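# Place the carton flat in the blue container

## Task

Get the carton into the blue container so it rests flat on the container's floor with the same face upward as it had at the start; it only counts if it stays there on its own, not held by the robot.

## Robot and tools

Robot: two arms, left_arm and right_arm, each ending in a vacuum suction cup instead of fingers. The cup point is the centre of the cup's rim (36 mm across), and the cup points along the cup point's own +z axis. About 4 cm back from the rim the tool widens to roughly 9 cm sideways, so keep that body clear of walls and the other arm.

World frame: one shared scene frame, metres. Origin on the table surface midway between the arms, +z up, +x outward across the table, left_arm sits toward +y. The arm names do not match image left/right. Reported cup point positions can be somewhat off, especially at long reach.

Row layout (used by both motion tools): 14 numbers, all in [-1, 1], always for both arms even if one is idle. Order: left dx, dy, dz, rx, ry, rz, left suction, then right dx, dy, dz, rx, ry, rz, right suction. dx..dz and rx..rz are an offset (not a pose) from the cup point's measured pose, expressed in that cup point's own axes. Scale: 1.0 = 0.6 m for dx/dy/dz and 180 degrees for the rotation; rx, ry, rz form a single rotation vector. Suction: above 0.01 means on, 0.01 or less means off, and it keeps whatever value was last sent, so repeat the current value to leave it alone (sending 0 switches it off).

execute_actions(actions): a list of actions; each action is a table of at most 15 rows, one row per 1/30 s step, 15 steps per action (0.5 s). If fewer rows are given, the last row repeats. Every row in an action is an offset from the pose at the action's start (for the first action, the last pose reported in this scene), not from the previous row. Each step the commanded pose is clipped to within 100 mm and 16 degrees of the measured pose, so big motions need several actions; after an action the arm only continues to its last clipped pose. An empty list just returns state and images. Motion trails commands by about 0.17 s.

move(target, speed, stop_force, blocking): target is one 14-number row as above, offsets measured from the last reported pose. Each cup point follows a straight line, all arms finishing together, lasting 0.5 to 10 s (cut off at 10 s). speed in m/s, 0.002 to 0.5, default 0.25; rotation capped at twice that in rad/s. Paths do not avoid obstacles or the other arm, and can lag or overshoot. stop_force in N, 9 to 40, one value for both arms, not allowed in the first 0.2 s of a scene: an arm's path stops once its wrist sensor feels that much extra push opposite its motion for 2 steps, then it backs to where it was 2 steps earlier. Use it slowly for approaching surfaces; it is unreliable if the cup rotates during the move, and should be omitted when lifting off something the cup is pressing. The suction values are sent at the start. blocking=false returns after 0.5 s while motion continues (not combinable with stop_force); then only wait or stop are accepted until it ends. The result adds a move: line with the ending per arm (done, off_target, moving, held, fault, contact) and limits (paced = pose clipped; held = a check blocked steps, after which the arm may jump fast), plus each cup point's distance from its target.

wait(seconds): 0 to 10; lets time run with last commands held; returns early if a running move finishes. stop: brakes a running move (needs room if fast). zoom_image(camera, region): camera is cam_high or cam_low; region [x0, y0, x1, y1] pixels, up to 504 by 504, origin top-left. finished_scene(scene): ends the current scene, passing its number; irreversible, so only call once the carton rests correctly and the cup has released it.

Results: state per arm: end_effector_position (m), end_effector_quat_wxyz, velocities (m/s, rad/s), Hand target lines (where the controller is currently driving), Wrist force and Wrist torque in the end effector's own axes (pressing on a surface reads as force pointing back into the arm; offsets up to about 4 N, noise up to 2.4 N, saturation near 50 N; 'no reading' is normal at the start). suction_measured: near 0 means no seal, 0.83+ means airtight; part_present flips to 1 at 0.50 and back to 0 below 0.45. 'pose unreachable' means a clearance check altered or blocked that arm's command. Images come from cam_high then cam_low, each 504x504; calibration is given and may be slightly off.

Gripping: turn suction on and press the whole rim onto a smooth flat face of the carton, away from edges, seams or holes. The cup shortens under vacuum, so the held carton sits up to about 12 mm nearer the tool. Vacuum alone can lift a resting object. To release: set the carton down on its support, then suction off, then withdraw at least 15 mm. If the cup seals to the table, switch suction off to free it. Keep the carton's top face up throughout.

Avoid: pushing past contact with stiff arms (joint load limits 136 N m for shoulders/elbow, 25.4 N m for wrists, including held weight; any outside force of 150 N) — either halts that arm for 10 s and drops the rest of the call. Avoid fast impacts, arm-to-arm collisions, dropping or slamming the carton, and anything leaving the table (that ends the scene). Loose objects may get nudged occasionally. Holding loads heats motors: MOTOR HOT from 70 °C, brakes at 85 °C. The robot keeps running while you compose replies; quicker, smoother, less effortful motion is preferred.

Each tool is called as a command line: name --argument value for each argument, lists and objects as JSON in quotes; but a table of rows of numbers goes row by row, as --pt "numbers of a row", without its own name.

## Session

execute_actions --actions '[]'

Scene clock: 0.00 s.
left_arm: end_effector_position=(+0.4617, +0.3868, +0.4089) suction_measured=0.01 part_present=0 end_effector_quat_wxyz=(+0.001, -0.012, +1.000, +0.001) end_effector_velocity=(-0.000, -0.001, -0.000) end_effector_angular_velocity=(-0.001, +0.001, -0.001) | right_arm: end_effector_position=(+0.4552, -0.3584, +0.4099) suction_measured=0.01 part_present=0 end_effector_quat_wxyz=(+0.001, -0.021, +1.000, +0.000) end_effector_velocity=(+0.000, +0.000, -0.000) end_effector_angular_velocity=(-0.001, +0.000, +0.001)
Joint positions: left_arm=[-0.316 -1.745  1.518 -1.345 -1.569  1.254] | right_arm=[ 3.457 -1.394 -1.517 -1.798  1.571  1.886]
Joint velocities: left_arm=[-0.001  0.     0.001 -0.    -0.001  0.   ] | right_arm=[ 0.    -0.    -0.     0.    -0.001 -0.   ]
Motor temperatures (°C, as the motors report them): left_arm=[21 22 24 28 29 26] | right_arm=[24 24 23 33 32 28]
Wrist force (N, on the end effector, along its own x y z axes, offset not removed): no reading
Wrist torque (N m, same axes, about the end effector's origin, offset not removed): no reading
Hand target (left_arm): +0.462, +0.387, +0.409; +0.001, -0.012, +1.000, +0.001
Hand target (right_arm): +0.455, -0.358, +0.410; +0.001, -0.021, +1.000, +0.000

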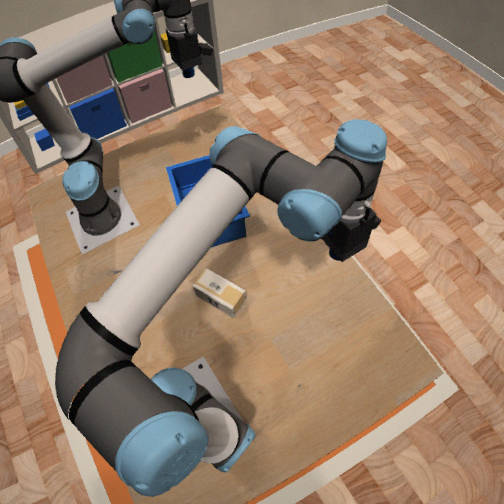

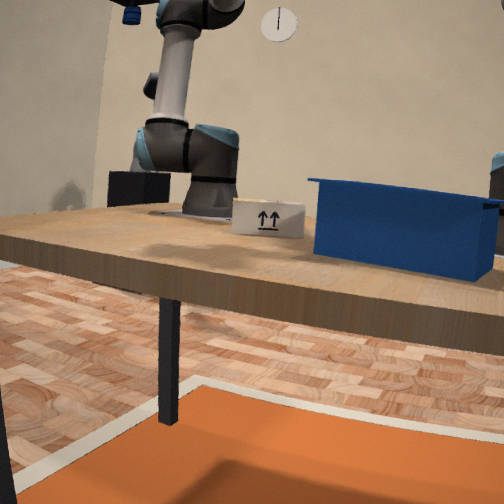

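zoom_image --camera "cam_high" --region '[150, 140, 290, 330]'

zoom_image --camera "cam_low" --region '[210, 160, 504, 300]'

move --target '[0,0,0,0,0,0,0,0.1,-0.4,0,0,0,0,0]' --speed 0.4

Region (150, 140, 290, 330) of cam_high's 504x504 image, scaled by 2.653, with more detail than that image has; it fills the left 371 columns of this view, and the rest is white.

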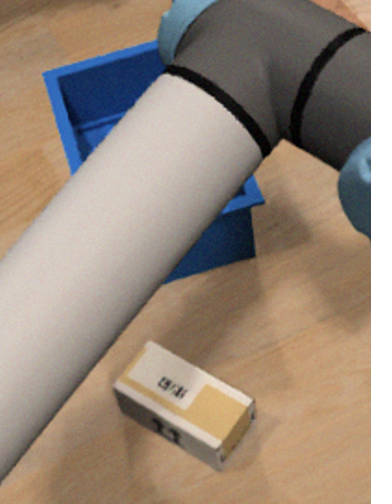

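Region (210, 160, 504, 300) of cam_low's 504x504 image, scaled by 1.714, with more detail than that image has; it fills the top 240 rows of this view, and the rest is white.

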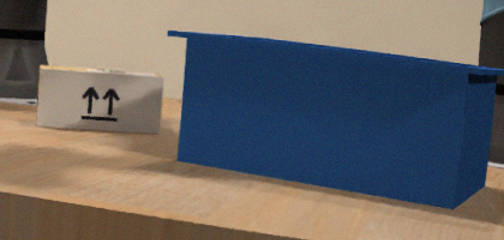

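Scene clock: 6.17 s.
left_arm: end_effector_position=(+0.4617, +0.3868, +0.4089) suction_measured=0.01 part_present=0 end_effector_quat_wxyz=(+0.001, -0.012, +1.000, +0.001) end_effector_velocity=(-0.000, -0.000, -0.001) end_effector_angular_velocity=(+0.000, +0.002, -0.001) | right_arm: end_effector_position=(+0.4050, -0.6003, +0.4100) suction_measured=0.01 part_present=0 end_effector_quat_wxyz=(+0.001, -0.021, +1.000, -0.001) end_effector_velocity=(+0.000, -0.003, -0.000) end_effector_angular_velocity=(+0.001, +0.003, +0.001)
Joint positions: left_arm=[-0.316 -1.745  1.518 -1.345 -1.569  1.254] | right_arm=[ 2.873 -1.421 -1.496 -1.793  1.57   1.302]
Joint velocities: left_arm=[-0.     0.     0.002 -0.    -0.     0.001] | right_arm=[-0.007 -0.005  0.004 -0.001  0.    -0.008]
Motor temperatures (°C, as the motors report them): left_arm=[21 22 24 28 29 26] | right_arm=[24 24 23 33 32 28]
Wrist force (N, on the end effector, along its own x y z axes, offset not removed): left_arm=[-0.5 0.2 1.6] | right_arm=[-0.6 1.2 -1.4]
Wrist torque (N m, same axes, about the end effector's origin, offset not removed): left_arm=[0.03 0.14 0.07] | right_arm=[0.32 0.24 -0.11]
Hand target (left_arm): +0.462, +0.387, +0.409; +0.001, -0.012, +1.000, +0.001
Hand target (right_arm): +0.405, -0.601, +0.410; +0.001, -0.021, +1.000, -0.000
Off the commanded pose (left_arm): 0.000 m, 0 deg.
Off the commanded pose (right_arm): 0.001 m, 0 deg.
move: done

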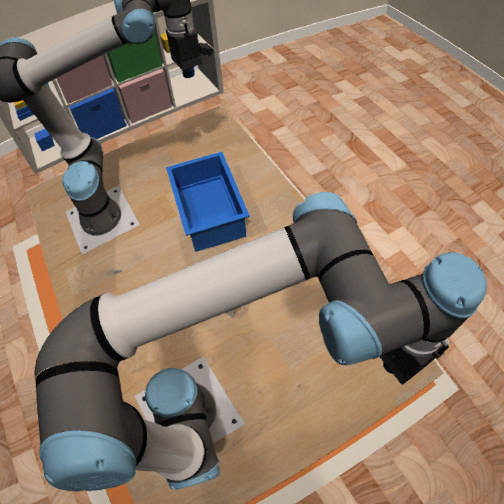

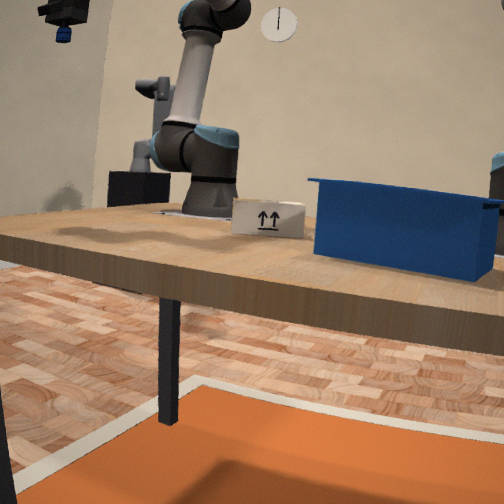

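move --target '[0.323,-0.845,0.48,0,0,-0.155,0,0,0,0,0,0,0,0]' --speed 0.4

Scene clock: 23.20 s.
left_arm: end_effector_position=(+0.2797, -0.1248, +0.1209) suction_measured=0.01 part_present=0 end_effector_quat_wxyz=(+0.001, -0.253, +0.968, -0.001) end_effector_velocity=(+0.000, -0.002, -0.001) end_effector_angular_velocity=(+0.001, -0.000, +0.003) | right_arm: end_effector_position=(+0.4050, -0.6003, +0.4100) suction_measured=0.01 part_present=0 end_effector_quat_wxyz=(+0.001, -0.021, +1.000, -0.001) end_effector_velocity=(-0.000, -0.001, -0.000) end_effector_angular_velocity=(-0.002, +0.002, +0.000)
Joint positions: left_arm=[-1.377 -1.329  1.845 -2.088 -1.569 -0.294] | right_arm=[ 2.873 -1.421 -1.496 -1.793  1.57   1.302]
Joint velocities: left_arm=[-0.     0.006 -0.004 -0.001  0.    -0.003] | right_arm=[ 0.    -0.001 -0.    -0.    -0.002 -0.   ]
Motor temperatures (°C, as the motors report them): left_arm=[21 22 24 28 29 26] | right_arm=[24 24 23 33 32 28]
Wrist force (N, on the end effector, along its own x y z axes, offset not removed): left_arm=[-1.4 0.0 0.9] | right_arm=[-2.1 1.1 0.3]
Wrist torque (N m, same axes, about the end effector's origin, offset not removed): left_arm=[-0.04 0.27 0.04] | right_arm=[0.29 0.46 -0.05]
Hand target (left_arm): +0.280, -0.125, +0.121; +0.001, -0.253, +0.968, -0.000
Hand target (right_arm): +0.405, -0.600, +0.410; +0.001, -0.021, +1.000, -0.001
Off the commanded pose (left_arm): 0.001 m, 0 deg.
Off the commanded pose (right_arm): 0.000 m, 0 deg.
move: done

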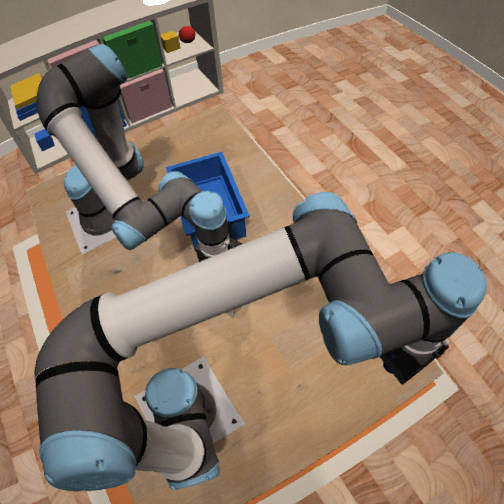

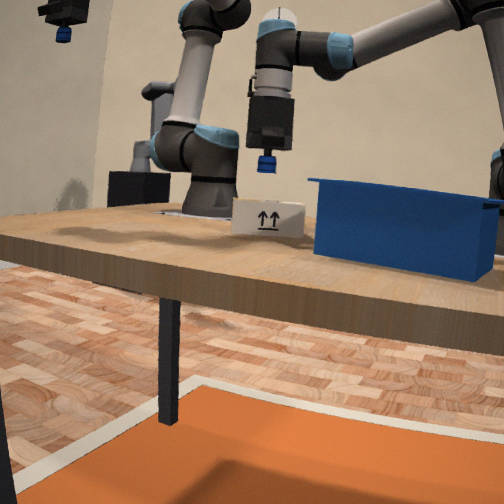

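move --target '[0,0,0.075,0,0,0.5,0,0,0,0,0,0,0,0]' --speed 0.5

move --target '[0,0,0.05,0,0,0,1,0,0,0,0,0,0,0]' --speed 0.015 --stop_force 10

Scene clock: 29.73 s.
left_arm: end_effector_position=(+0.2797, -0.1248, +0.0760) suction_measured=0.01 part_present=0 end_effector_quat_wxyz=(+0.001, +0.505, +0.863, +0.000) end_effector_velocity=(+0.000, -0.000, -0.001) end_effector_angular_velocity=(-0.000, +0.003, -0.014) | right_arm: end_effector_position=(+0.4050, -0.6003, +0.4100) suction_measured=0.01 part_present=0 end_effector_quat_wxyz=(+0.001, -0.021, +1.000, -0.001) end_effector_velocity=(+0.000, -0.000, -0.000) end_effector_angular_velocity=(+0.000, +0.000, -0.001)
Joint positions: left_arm=[-1.377 -1.269  1.901 -2.204 -1.569  1.275] | right_arm=[ 2.873 -1.421 -1.496 -1.793  1.57   1.302]
Joint velocities: left_arm=[ 0.002  0.002 -0.001 -0.001 -0.003  0.016] | right_arm=[-0.001 -0.001  0.     0.     0.    -0.   ]
Motor temperatures (°C, as the motors report them): left_arm=[21 22 24 28 29 26] | right_arm=[24 24 23 33 32 28]
Wrist force (N, on the end effector, along its own x y z axes, offset not removed): left_arm=[-2.2 0.6 1.9] | right_arm=[-1.2 1.0 -1.1]
Wrist torque (N m, same axes, about the end effector's origin, offset not removed): left_arm=[0.14 0.37 0.06] | right_arm=[0.27 0.31 -0.01]
Hand target (left_arm): +0.280, -0.125, +0.076; +0.001, +0.505, +0.863, +0.000
Hand target (right_arm): +0.405, -0.600, +0.410; +0.001, -0.021, +1.000, -0.001
Off the commanded pose (left_arm): 0.000 m, 0 deg.
Off the commanded pose (right_arm): 0.000 m, 0 deg.
move: done

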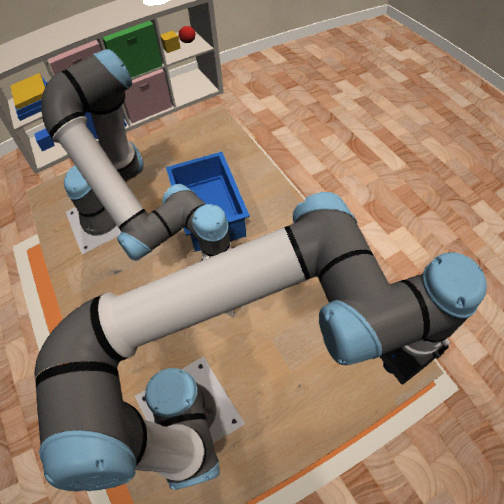

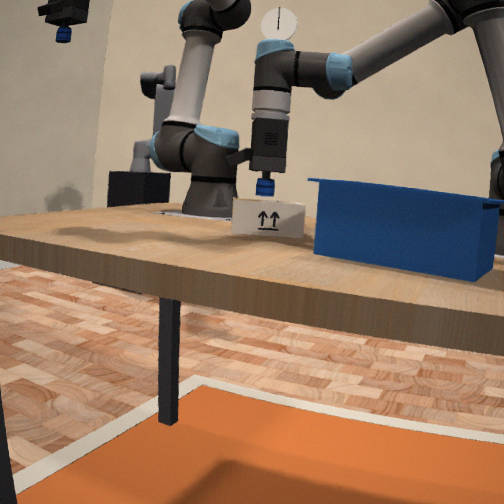

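Scene clock: 31.77 s.
left_arm: end_effector_position=(+0.2797, -0.1247, +0.0515) suction_measured=0.96 part_present=1 end_effector_quat_wxyz=(+0.001, +0.505, +0.863, +0.000) end_effector_velocity=(+0.000, +0.001, +0.003) end_effector_angular_velocity=(+0.005, +0.000, -0.000) | right_arm: end_effector_position=(+0.4050, -0.6003, +0.4100) suction_measured=0.01 part_present=0 end_effector_quat_wxyz=(+0.001, -0.021, +1.000, -0.001) end_effector_velocity=(+0.000, -0.000, +0.000) end_effector_angular_velocity=(-0.001, -0.000, -0.001)
Joint positions: left_arm=[-1.377 -1.231  1.926 -2.267 -1.569  1.275] | right_arm=[ 2.873 -1.421 -1.496 -1.793  1.57   1.302]
Joint velocities: left_arm=[ 0.    -0.005 -0.004  0.014  0.001  0.   ] | right_arm=[-0.    -0.     0.     0.    -0.001  0.   ]
Motor temperatures (°C, as the motors report them): left_arm=[21 22 24 28 29 26] | right_arm=[24 24 23 33 32 28]
Wrist force (N, on the end effector, along its own x y z axes, offset not removed): left_arm=[13.5 4.9 -49.1] | right_arm=[-2.3 0.6 -0.8]
Wrist torque (N m, same axes, about the end effector's origin, offset not removed): left_arm=[0.21 -0.18 0.11] | right_arm=[0.20 0.53 -0.04]
Hand target (left_arm): +0.280, -0.125, +0.052; +0.001, +0.505, +0.863, +0.000
Hand target (right_arm): +0.405, -0.600, +0.410; +0.001, -0.021, +1.000, -0.001
Off the commanded pose (left_arm): 0.006 m, 0 deg.
Off the commanded pose (right_arm): 0.000 m, 0 deg.
move: contact (left_arm)

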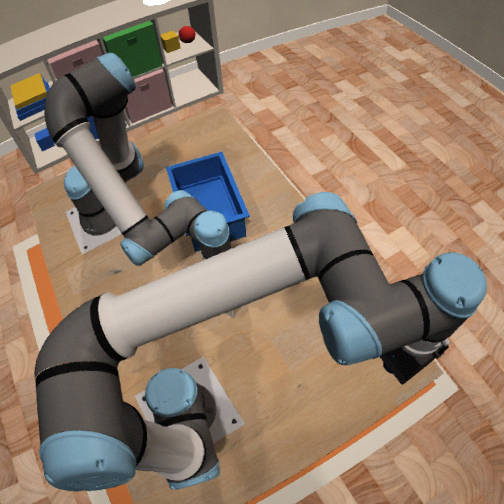

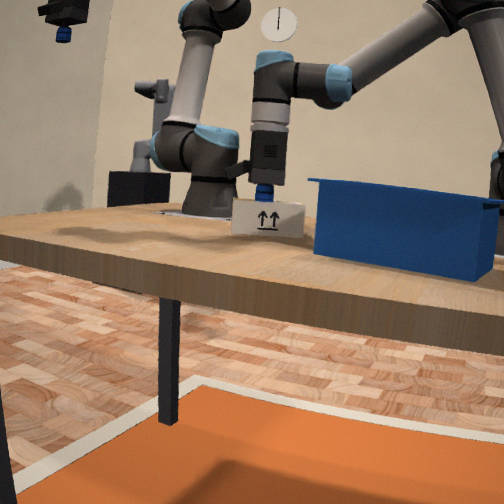

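move --target '[0,0,-0.25,0,0,0,1,0,0,0,0,0,0,0]'

move --target '[0.351,0.43,0,0,0,0.215,1,0,0,0,0,0,0,0]' --speed 0.3

Scene clock: 37.13 s.
left_arm: end_effector_position=(+0.2797, -0.1248, +0.2012) suction_measured=0.96 part_present=1 end_effector_quat_wxyz=(+0.001, +0.505, +0.863, +0.000) end_effector_velocity=(+0.000, +0.001, +0.002) end_effector_angular_velocity=(+0.003, +0.000, +0.001) | right_arm: end_effector_position=(+0.4050, -0.6003, +0.4100) suction_measured=0.01 part_present=0 end_effector_quat_wxyz=(+0.001, -0.021, +1.000, -0.001) end_effector_velocity=(+0.000, +0.001, -0.000) end_effector_angular_velocity=(+0.001, +0.001, +0.001)
Joint positions: left_arm=[-1.377 -1.406  1.718 -1.883 -1.569  1.275] | right_arm=[ 2.873 -1.421 -1.496 -1.793  1.57   1.302]
Joint velocities: left_arm=[ 0.    -0.001 -0.005  0.009  0.    -0.001] | right_arm=[ 0.001 -0.    -0.001  0.     0.001  0.   ]
Motor temperatures (°C, as the motors report them): left_arm=[21 22 24 28 29 26] | right_arm=[24 24 23 33 32 28]
Wrist force (N, on the end effector, along its own x y z axes, offset not removed): left_arm=[-2.2 0.3 2.9] | right_arm=[0.5 0.2 -1.2]
Wrist torque (N m, same axes, about the end effector's origin, offset not removed): left_arm=[-0.02 0.32 0.12] | right_arm=[0.08 0.03 -0.03]
Hand target (left_arm): +0.280, -0.125, +0.202; +0.001, +0.505, +0.863, +0.000
Hand target (right_arm): +0.405, -0.600, +0.410; +0.001, -0.021, +1.000, -0.001
Off the commanded pose (left_arm): 0.000 m, 0 deg.
Off the commanded pose (right_arm): 0.000 m, 0 deg.
move: done

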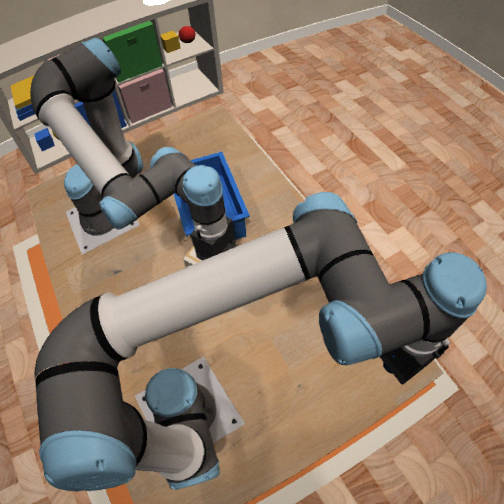

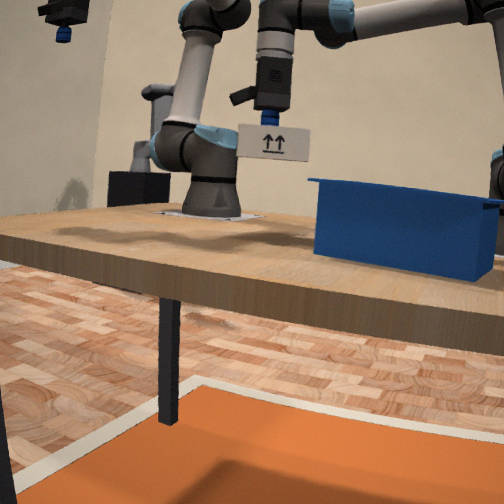

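Scene clock: 39.00 s.
left_arm: end_effector_position=(+0.4013, +0.1852, +0.2013) suction_measured=0.96 part_present=1 end_effector_quat_wxyz=(+0.001, +0.762, +0.648, +0.001) end_effector_velocity=(+0.001, +0.003, +0.000) end_effector_angular_velocity=(-0.002, +0.004, -0.007) | right_arm: end_effector_position=(+0.4050, -0.6003, +0.4100) suction_measured=0.01 part_present=0 end_effector_quat_wxyz=(+0.001, -0.021, +1.000, -0.001) end_effector_velocity=(+0.000, +0.000, -0.000) end_effector_angular_velocity=(+0.000, -0.000, +0.000)
Joint positions: left_arm=[-0.829 -1.761  2.067 -1.878 -1.569  2.497] | right_arm=[ 2.873 -1.421 -1.496 -1.793  1.57   1.302]
Joint velocities: left_arm=[ 0.009  0.001 -0.001  0.001 -0.004  0.016] | right_arm=[ 0. -0.  0.  0.  0.  0.]
Motor temperatures (°C, as the motors report them): left_arm=[21 22 24 28 29 26] | right_arm=[24 24 23 33 32 28]
Wrist force (N, on the end effector, along its own x y z axes, offset not removed): left_arm=[-0.5 1.5 2.6] | right_arm=[-0.5 0.7 -1.4]
Wrist torque (N m, same axes, about the end effector's origin, offset not removed): left_arm=[0.21 0.09 0.03] | right_arm=[0.18 0.21 -0.09]
Hand target (left_arm): +0.401, +0.185, +0.201; +0.000, +0.762, +0.647, +0.001
Hand target (right_arm): +0.405, -0.600, +0.410; +0.001, -0.021, +1.000, -0.001
Off the commanded pose (left_arm): 0.000 m, 0 deg.
Off the commanded pose (right_arm): 0.000 m, 0 deg.
move: done

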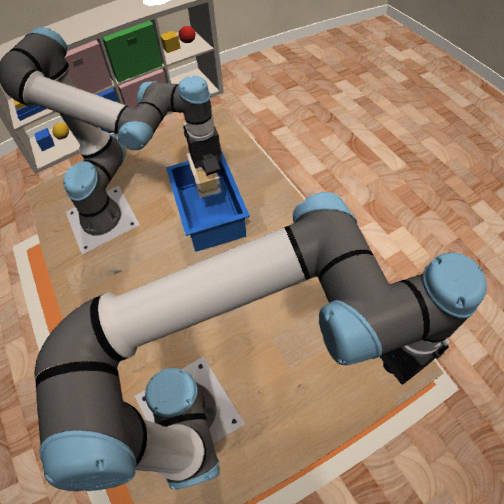

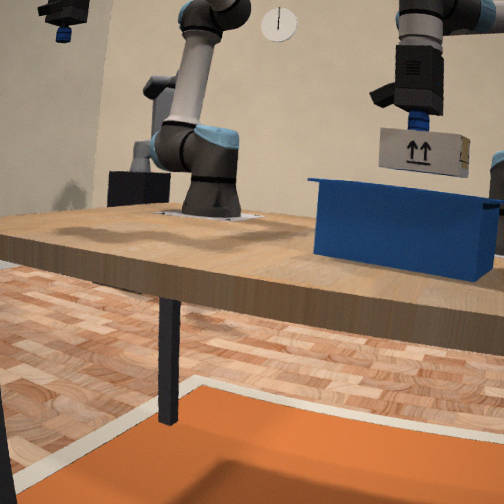

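move --target '[0,0,0.212,0,0,0,1,0,0,0,0,0,0,0]' --speed 0.15

move --target '[0,0,0.045,0,0,0,1,0,0,0,0,0,0,0]' --speed 0.008 --stop_force 9

Scene clock: 43.50 s.
left_arm: end_effector_position=(+0.4012, +0.1853, +0.0744) suction_measured=0.96 part_present=1 end_effector_quat_wxyz=(+0.000, +0.762, +0.648, +0.001) end_effector_velocity=(+0.000, +0.000, -0.003) end_effector_angular_velocity=(-0.000, +0.000, +0.000) | right_arm: end_effector_position=(+0.4050, -0.6003, +0.4100) suction_measured=0.01 part_present=0 end_effector_quat_wxyz=(+0.001, -0.021, +1.000, -0.001) end_effector_velocity=(+0.000, -0.000, -0.000) end_effector_angular_velocity=(+0.001, +0.001, -0.000)
Joint positions: left_arm=[-0.83  -1.586  2.286 -2.271 -1.569  2.498] | right_arm=[ 2.873 -1.421 -1.496 -1.793  1.57   1.302]
Joint velocities: left_arm=[ 0.001  0.007  0.004 -0.011 -0.     0.001] | right_arm=[-0.    -0.001  0.     0.     0.001 -0.   ]
Motor temperatures (°C, as the motors report them): left_arm=[21 22 24 28 29 26] | right_arm=[24 24 23 33 32 28]
Wrist force (N, on the end effector, along its own x y z axes, offset not removed): left_arm=[-2.0 -0.7 3.6] | right_arm=[-1.4 -0.2 -0.5]
Wrist torque (N m, same axes, about the end effector's origin, offset not removed): left_arm=[-0.18 0.27 0.14] | right_arm=[0.03 0.32 -0.05]
Hand target (left_arm): +0.401, +0.185, +0.074; +0.001, +0.762, +0.648, +0.001
Hand target (right_arm): +0.405, -0.600, +0.410; +0.001, -0.021, +1.000, -0.001
Off the commanded pose (left_arm): 0.001 m, 0 deg.
Off the commanded pose (right_arm): 0.000 m, 0 deg.
move: done

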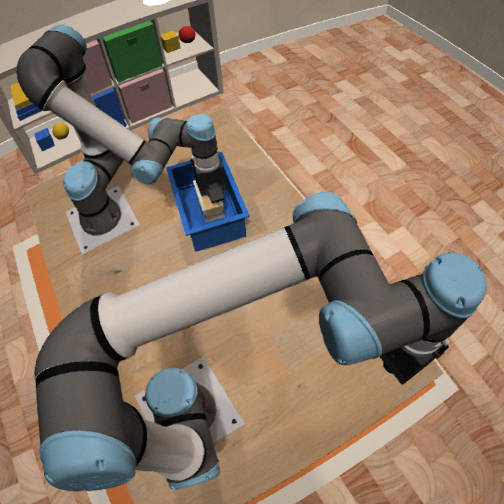

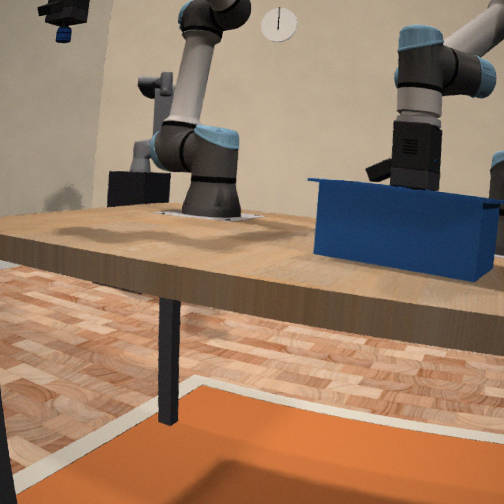

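Scene clock: 45.23 s.
left_arm: end_effector_position=(+0.4012, +0.1854, +0.0636) suction_measured=0.96 part_present=1 end_effector_quat_wxyz=(+0.000, +0.762, +0.648, +0.001) end_effector_velocity=(-0.000, +0.001, +0.002) end_effector_angular_velocity=(+0.001, +0.002, +0.001) | right_arm: end_effector_position=(+0.4050, -0.6003, +0.4100) suction_measured=0.01 part_present=0 end_effector_quat_wxyz=(+0.001, -0.021, +1.000, -0.001) end_effector_velocity=(-0.001, -0.000, +0.000) end_effector_angular_velocity=(+0.000, -0.000, -0.002)
Joint positions: left_arm=[-0.829 -1.564  2.3   -2.308 -1.569  2.498] | right_arm=[ 2.873 -1.421 -1.496 -1.793  1.57   1.302]
Joint velocities: left_arm=[ 0.002 -0.006 -0.003  0.011 -0.001  0.   ] | right_arm=[-0.002  0.001 -0.    -0.     0.     0.   ]
Motor temperatures (°C, as the motors report them): left_arm=[21 22 24 28 29 26] | right_arm=[24 24 23 33 32 28]
Wrist force (N, on the end effector, along its own x y z axes, offset not removed): left_arm=[3.0 -1.5 -30.9] | right_arm=[-1.3 0.8 -0.5]
Wrist torque (N m, same axes, about the end effector's origin, offset not removed): left_arm=[0.06 -0.01 0.05] | right_arm=[0.22 0.26 -0.02]
Hand target (left_arm): +0.401, +0.185, +0.064; +0.000, +0.762, +0.648, +0.001
Hand target (right_arm): +0.405, -0.600, +0.410; +0.001, -0.021, +1.000, -0.001
Off the commanded pose (left_arm): 0.016 m, 0 deg.
Off the commanded pose (right_arm): 0.000 m, 0 deg.
move: contact (left_arm)

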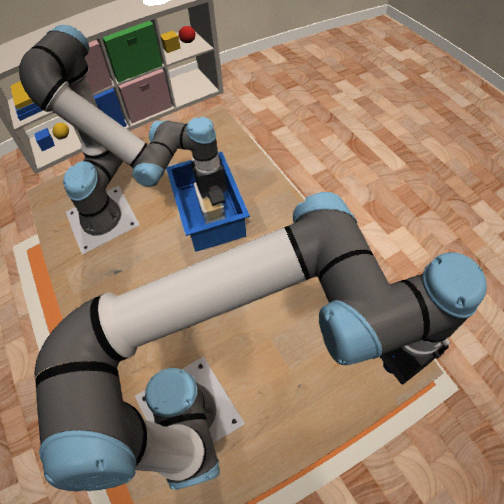

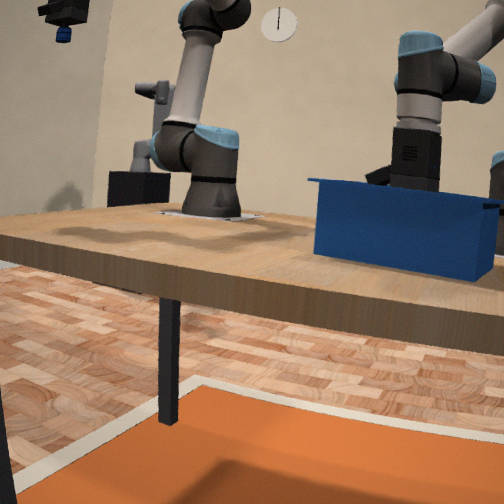

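execute_actions --actions '[[[0,0,0,0,0,0,0,0,0,0,0,0,0,0]]]'

move --target '[0.1,0,-0.3,0,0,0,0,0,0,0,0,0,0,0]'

zoom_image --camera "cam_high" --region '[140, 120, 280, 260]'

Scene clock: 49.93 s.
left_arm: end_effector_position=(+0.4013, +0.1853, +0.0637) suction_measured=0.01 part_present=0 end_effector_quat_wxyz=(+0.000, +0.762, +0.648, +0.001) end_effector_velocity=(-0.001, +0.001, -0.001) end_effector_angular_velocity=(+0.001, +0.002, +0.000) | right_arm: end_effector_position=(+0.4050, -0.6003, +0.4100) suction_measured=0.01 part_present=0 end_effector_quat_wxyz=(+0.001, -0.021, +1.000, -0.001) end_effector_velocity=(-0.000, -0.000, +0.000) end_effector_angular_velocity=(-0.000, -0.000, -0.001)
Joint positions: left_arm=[-0.829 -1.564  2.3   -2.308 -1.569  2.498] | right_arm=[ 2.873 -1.421 -1.496 -1.793  1.57   1.302]
Joint velocities: left_arm=[ 0.     0.     0.002  0.    -0.     0.   ] | right_arm=[-0.001  0.    -0.    -0.    -0.    -0.   ]
Motor temperatures (°C, as the motors report them): left_arm=[21 22 24 28 29 26] | right_arm=[24 24 23 33 32 28]
Wrist force (N, on the end effector, along its own x y z axes, offset not removed): left_arm=[1.1 -0.1 -41.1] | right_arm=[-0.4 0.1 -0.6]
Wrist torque (N m, same axes, about the end effector's origin, offset not removed): left_arm=[0.12 -0.01 0.02] | right_arm=[0.13 0.16 -0.01]
Hand target (left_arm): +0.401, +0.185, +0.064; +0.000, +0.762, +0.648, +0.001
Hand target (right_arm): +0.405, -0.600, +0.410; +0.001, -0.021, +1.000, -0.001
Off the commanded pose (left_arm): 0.000 m, 0 deg.
Off the commanded pose (right_arm): 0.000 m, 0 deg.

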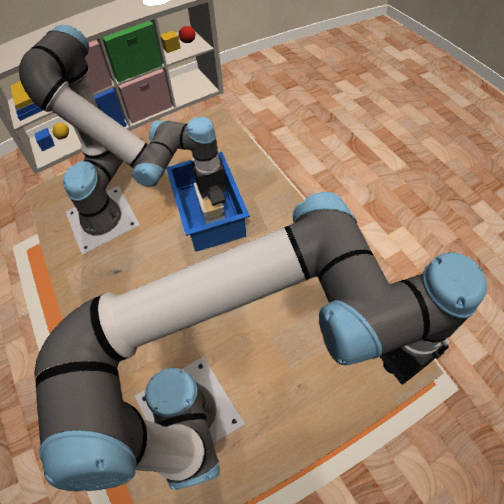

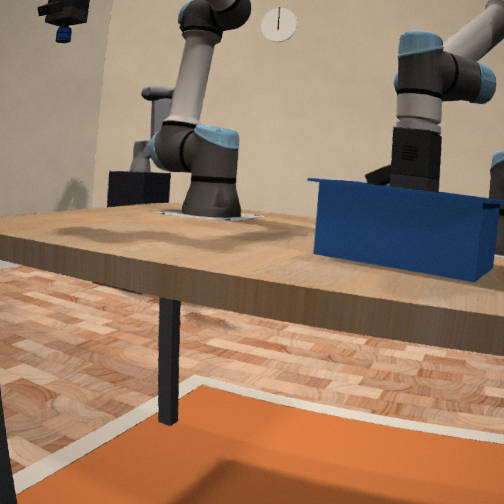

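Scene clock: 51.37 s.
left_arm: end_effector_position=(+0.4110, +0.2443, +0.2434) suction_measured=0.01 part_present=0 end_effector_quat_wxyz=(+0.000, +0.762, +0.648, +0.001) end_effector_velocity=(+0.000, +0.002, +0.003) end_effector_angular_velocity=(+0.001, +0.003, +0.002) | right_arm: end_effector_position=(+0.4050, -0.6003, +0.4100) suction_measured=0.01 part_present=0 end_effector_quat_wxyz=(+0.001, -0.021, +1.000, -0.001) end_effector_velocity=(-0.000, -0.000, +0.001) end_effector_angular_velocity=(+0.000, -0.001, -0.001)
Joint positions: left_arm=[-0.7   -1.827  2.006 -1.751 -1.569  2.627] | right_arm=[ 2.873 -1.421 -1.496 -1.793  1.57   1.302]
Joint velocities: left_arm=[ 0.005 -0.    -0.007  0.01  -0.001  0.003] | right_arm=[-0.001  0.001  0.    -0.     0.001 -0.   ]
Motor temperatures (°C, as the motors report them): left_arm=[21 22 24 28 29 26] | right_arm=[24 24 23 33 32 28]
Wrist force (N, on the end effector, along its own x y z axes, offset not removed): left_arm=[-1.5 1.8 1.8] | right_arm=[0.0 1.7 -1.4]
Wrist torque (N m, same axes, about the end effector's origin, offset not removed): left_arm=[0.29 0.24 -0.01] | right_arm=[0.35 0.05 -0.01]
Hand target (left_arm): +0.411, +0.244, +0.244; +0.000, +0.762, +0.648, +0.001
Hand target (right_arm): +0.405, -0.600, +0.410; +0.001, -0.021, +1.000, -0.001
Off the commanded pose (left_arm): 0.001 m, 0 deg.
Off the commanded pose (right_arm): 0.000 m, 0 deg.
move: done

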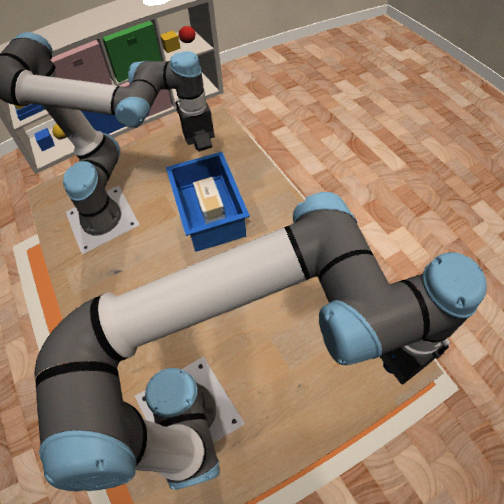

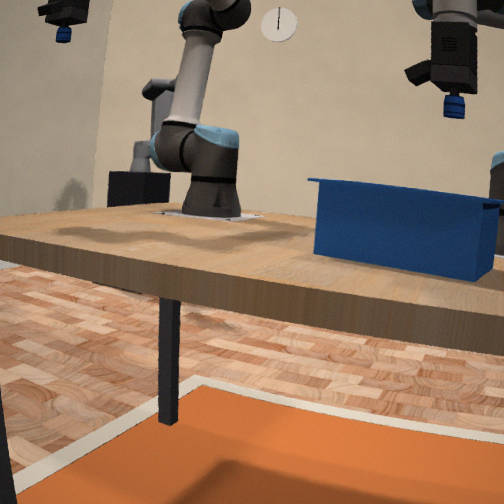

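Region (140, 120, 280, 260) of cam_high's 504x504 image, scaled by 3.600, with more detail than that image has.

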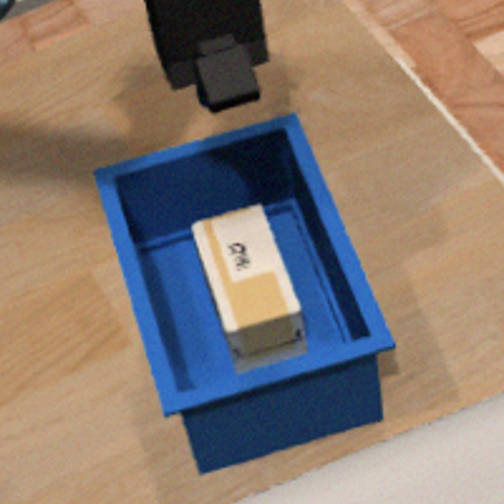

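finished_scene --scene 1

The scene is finished: the task was done.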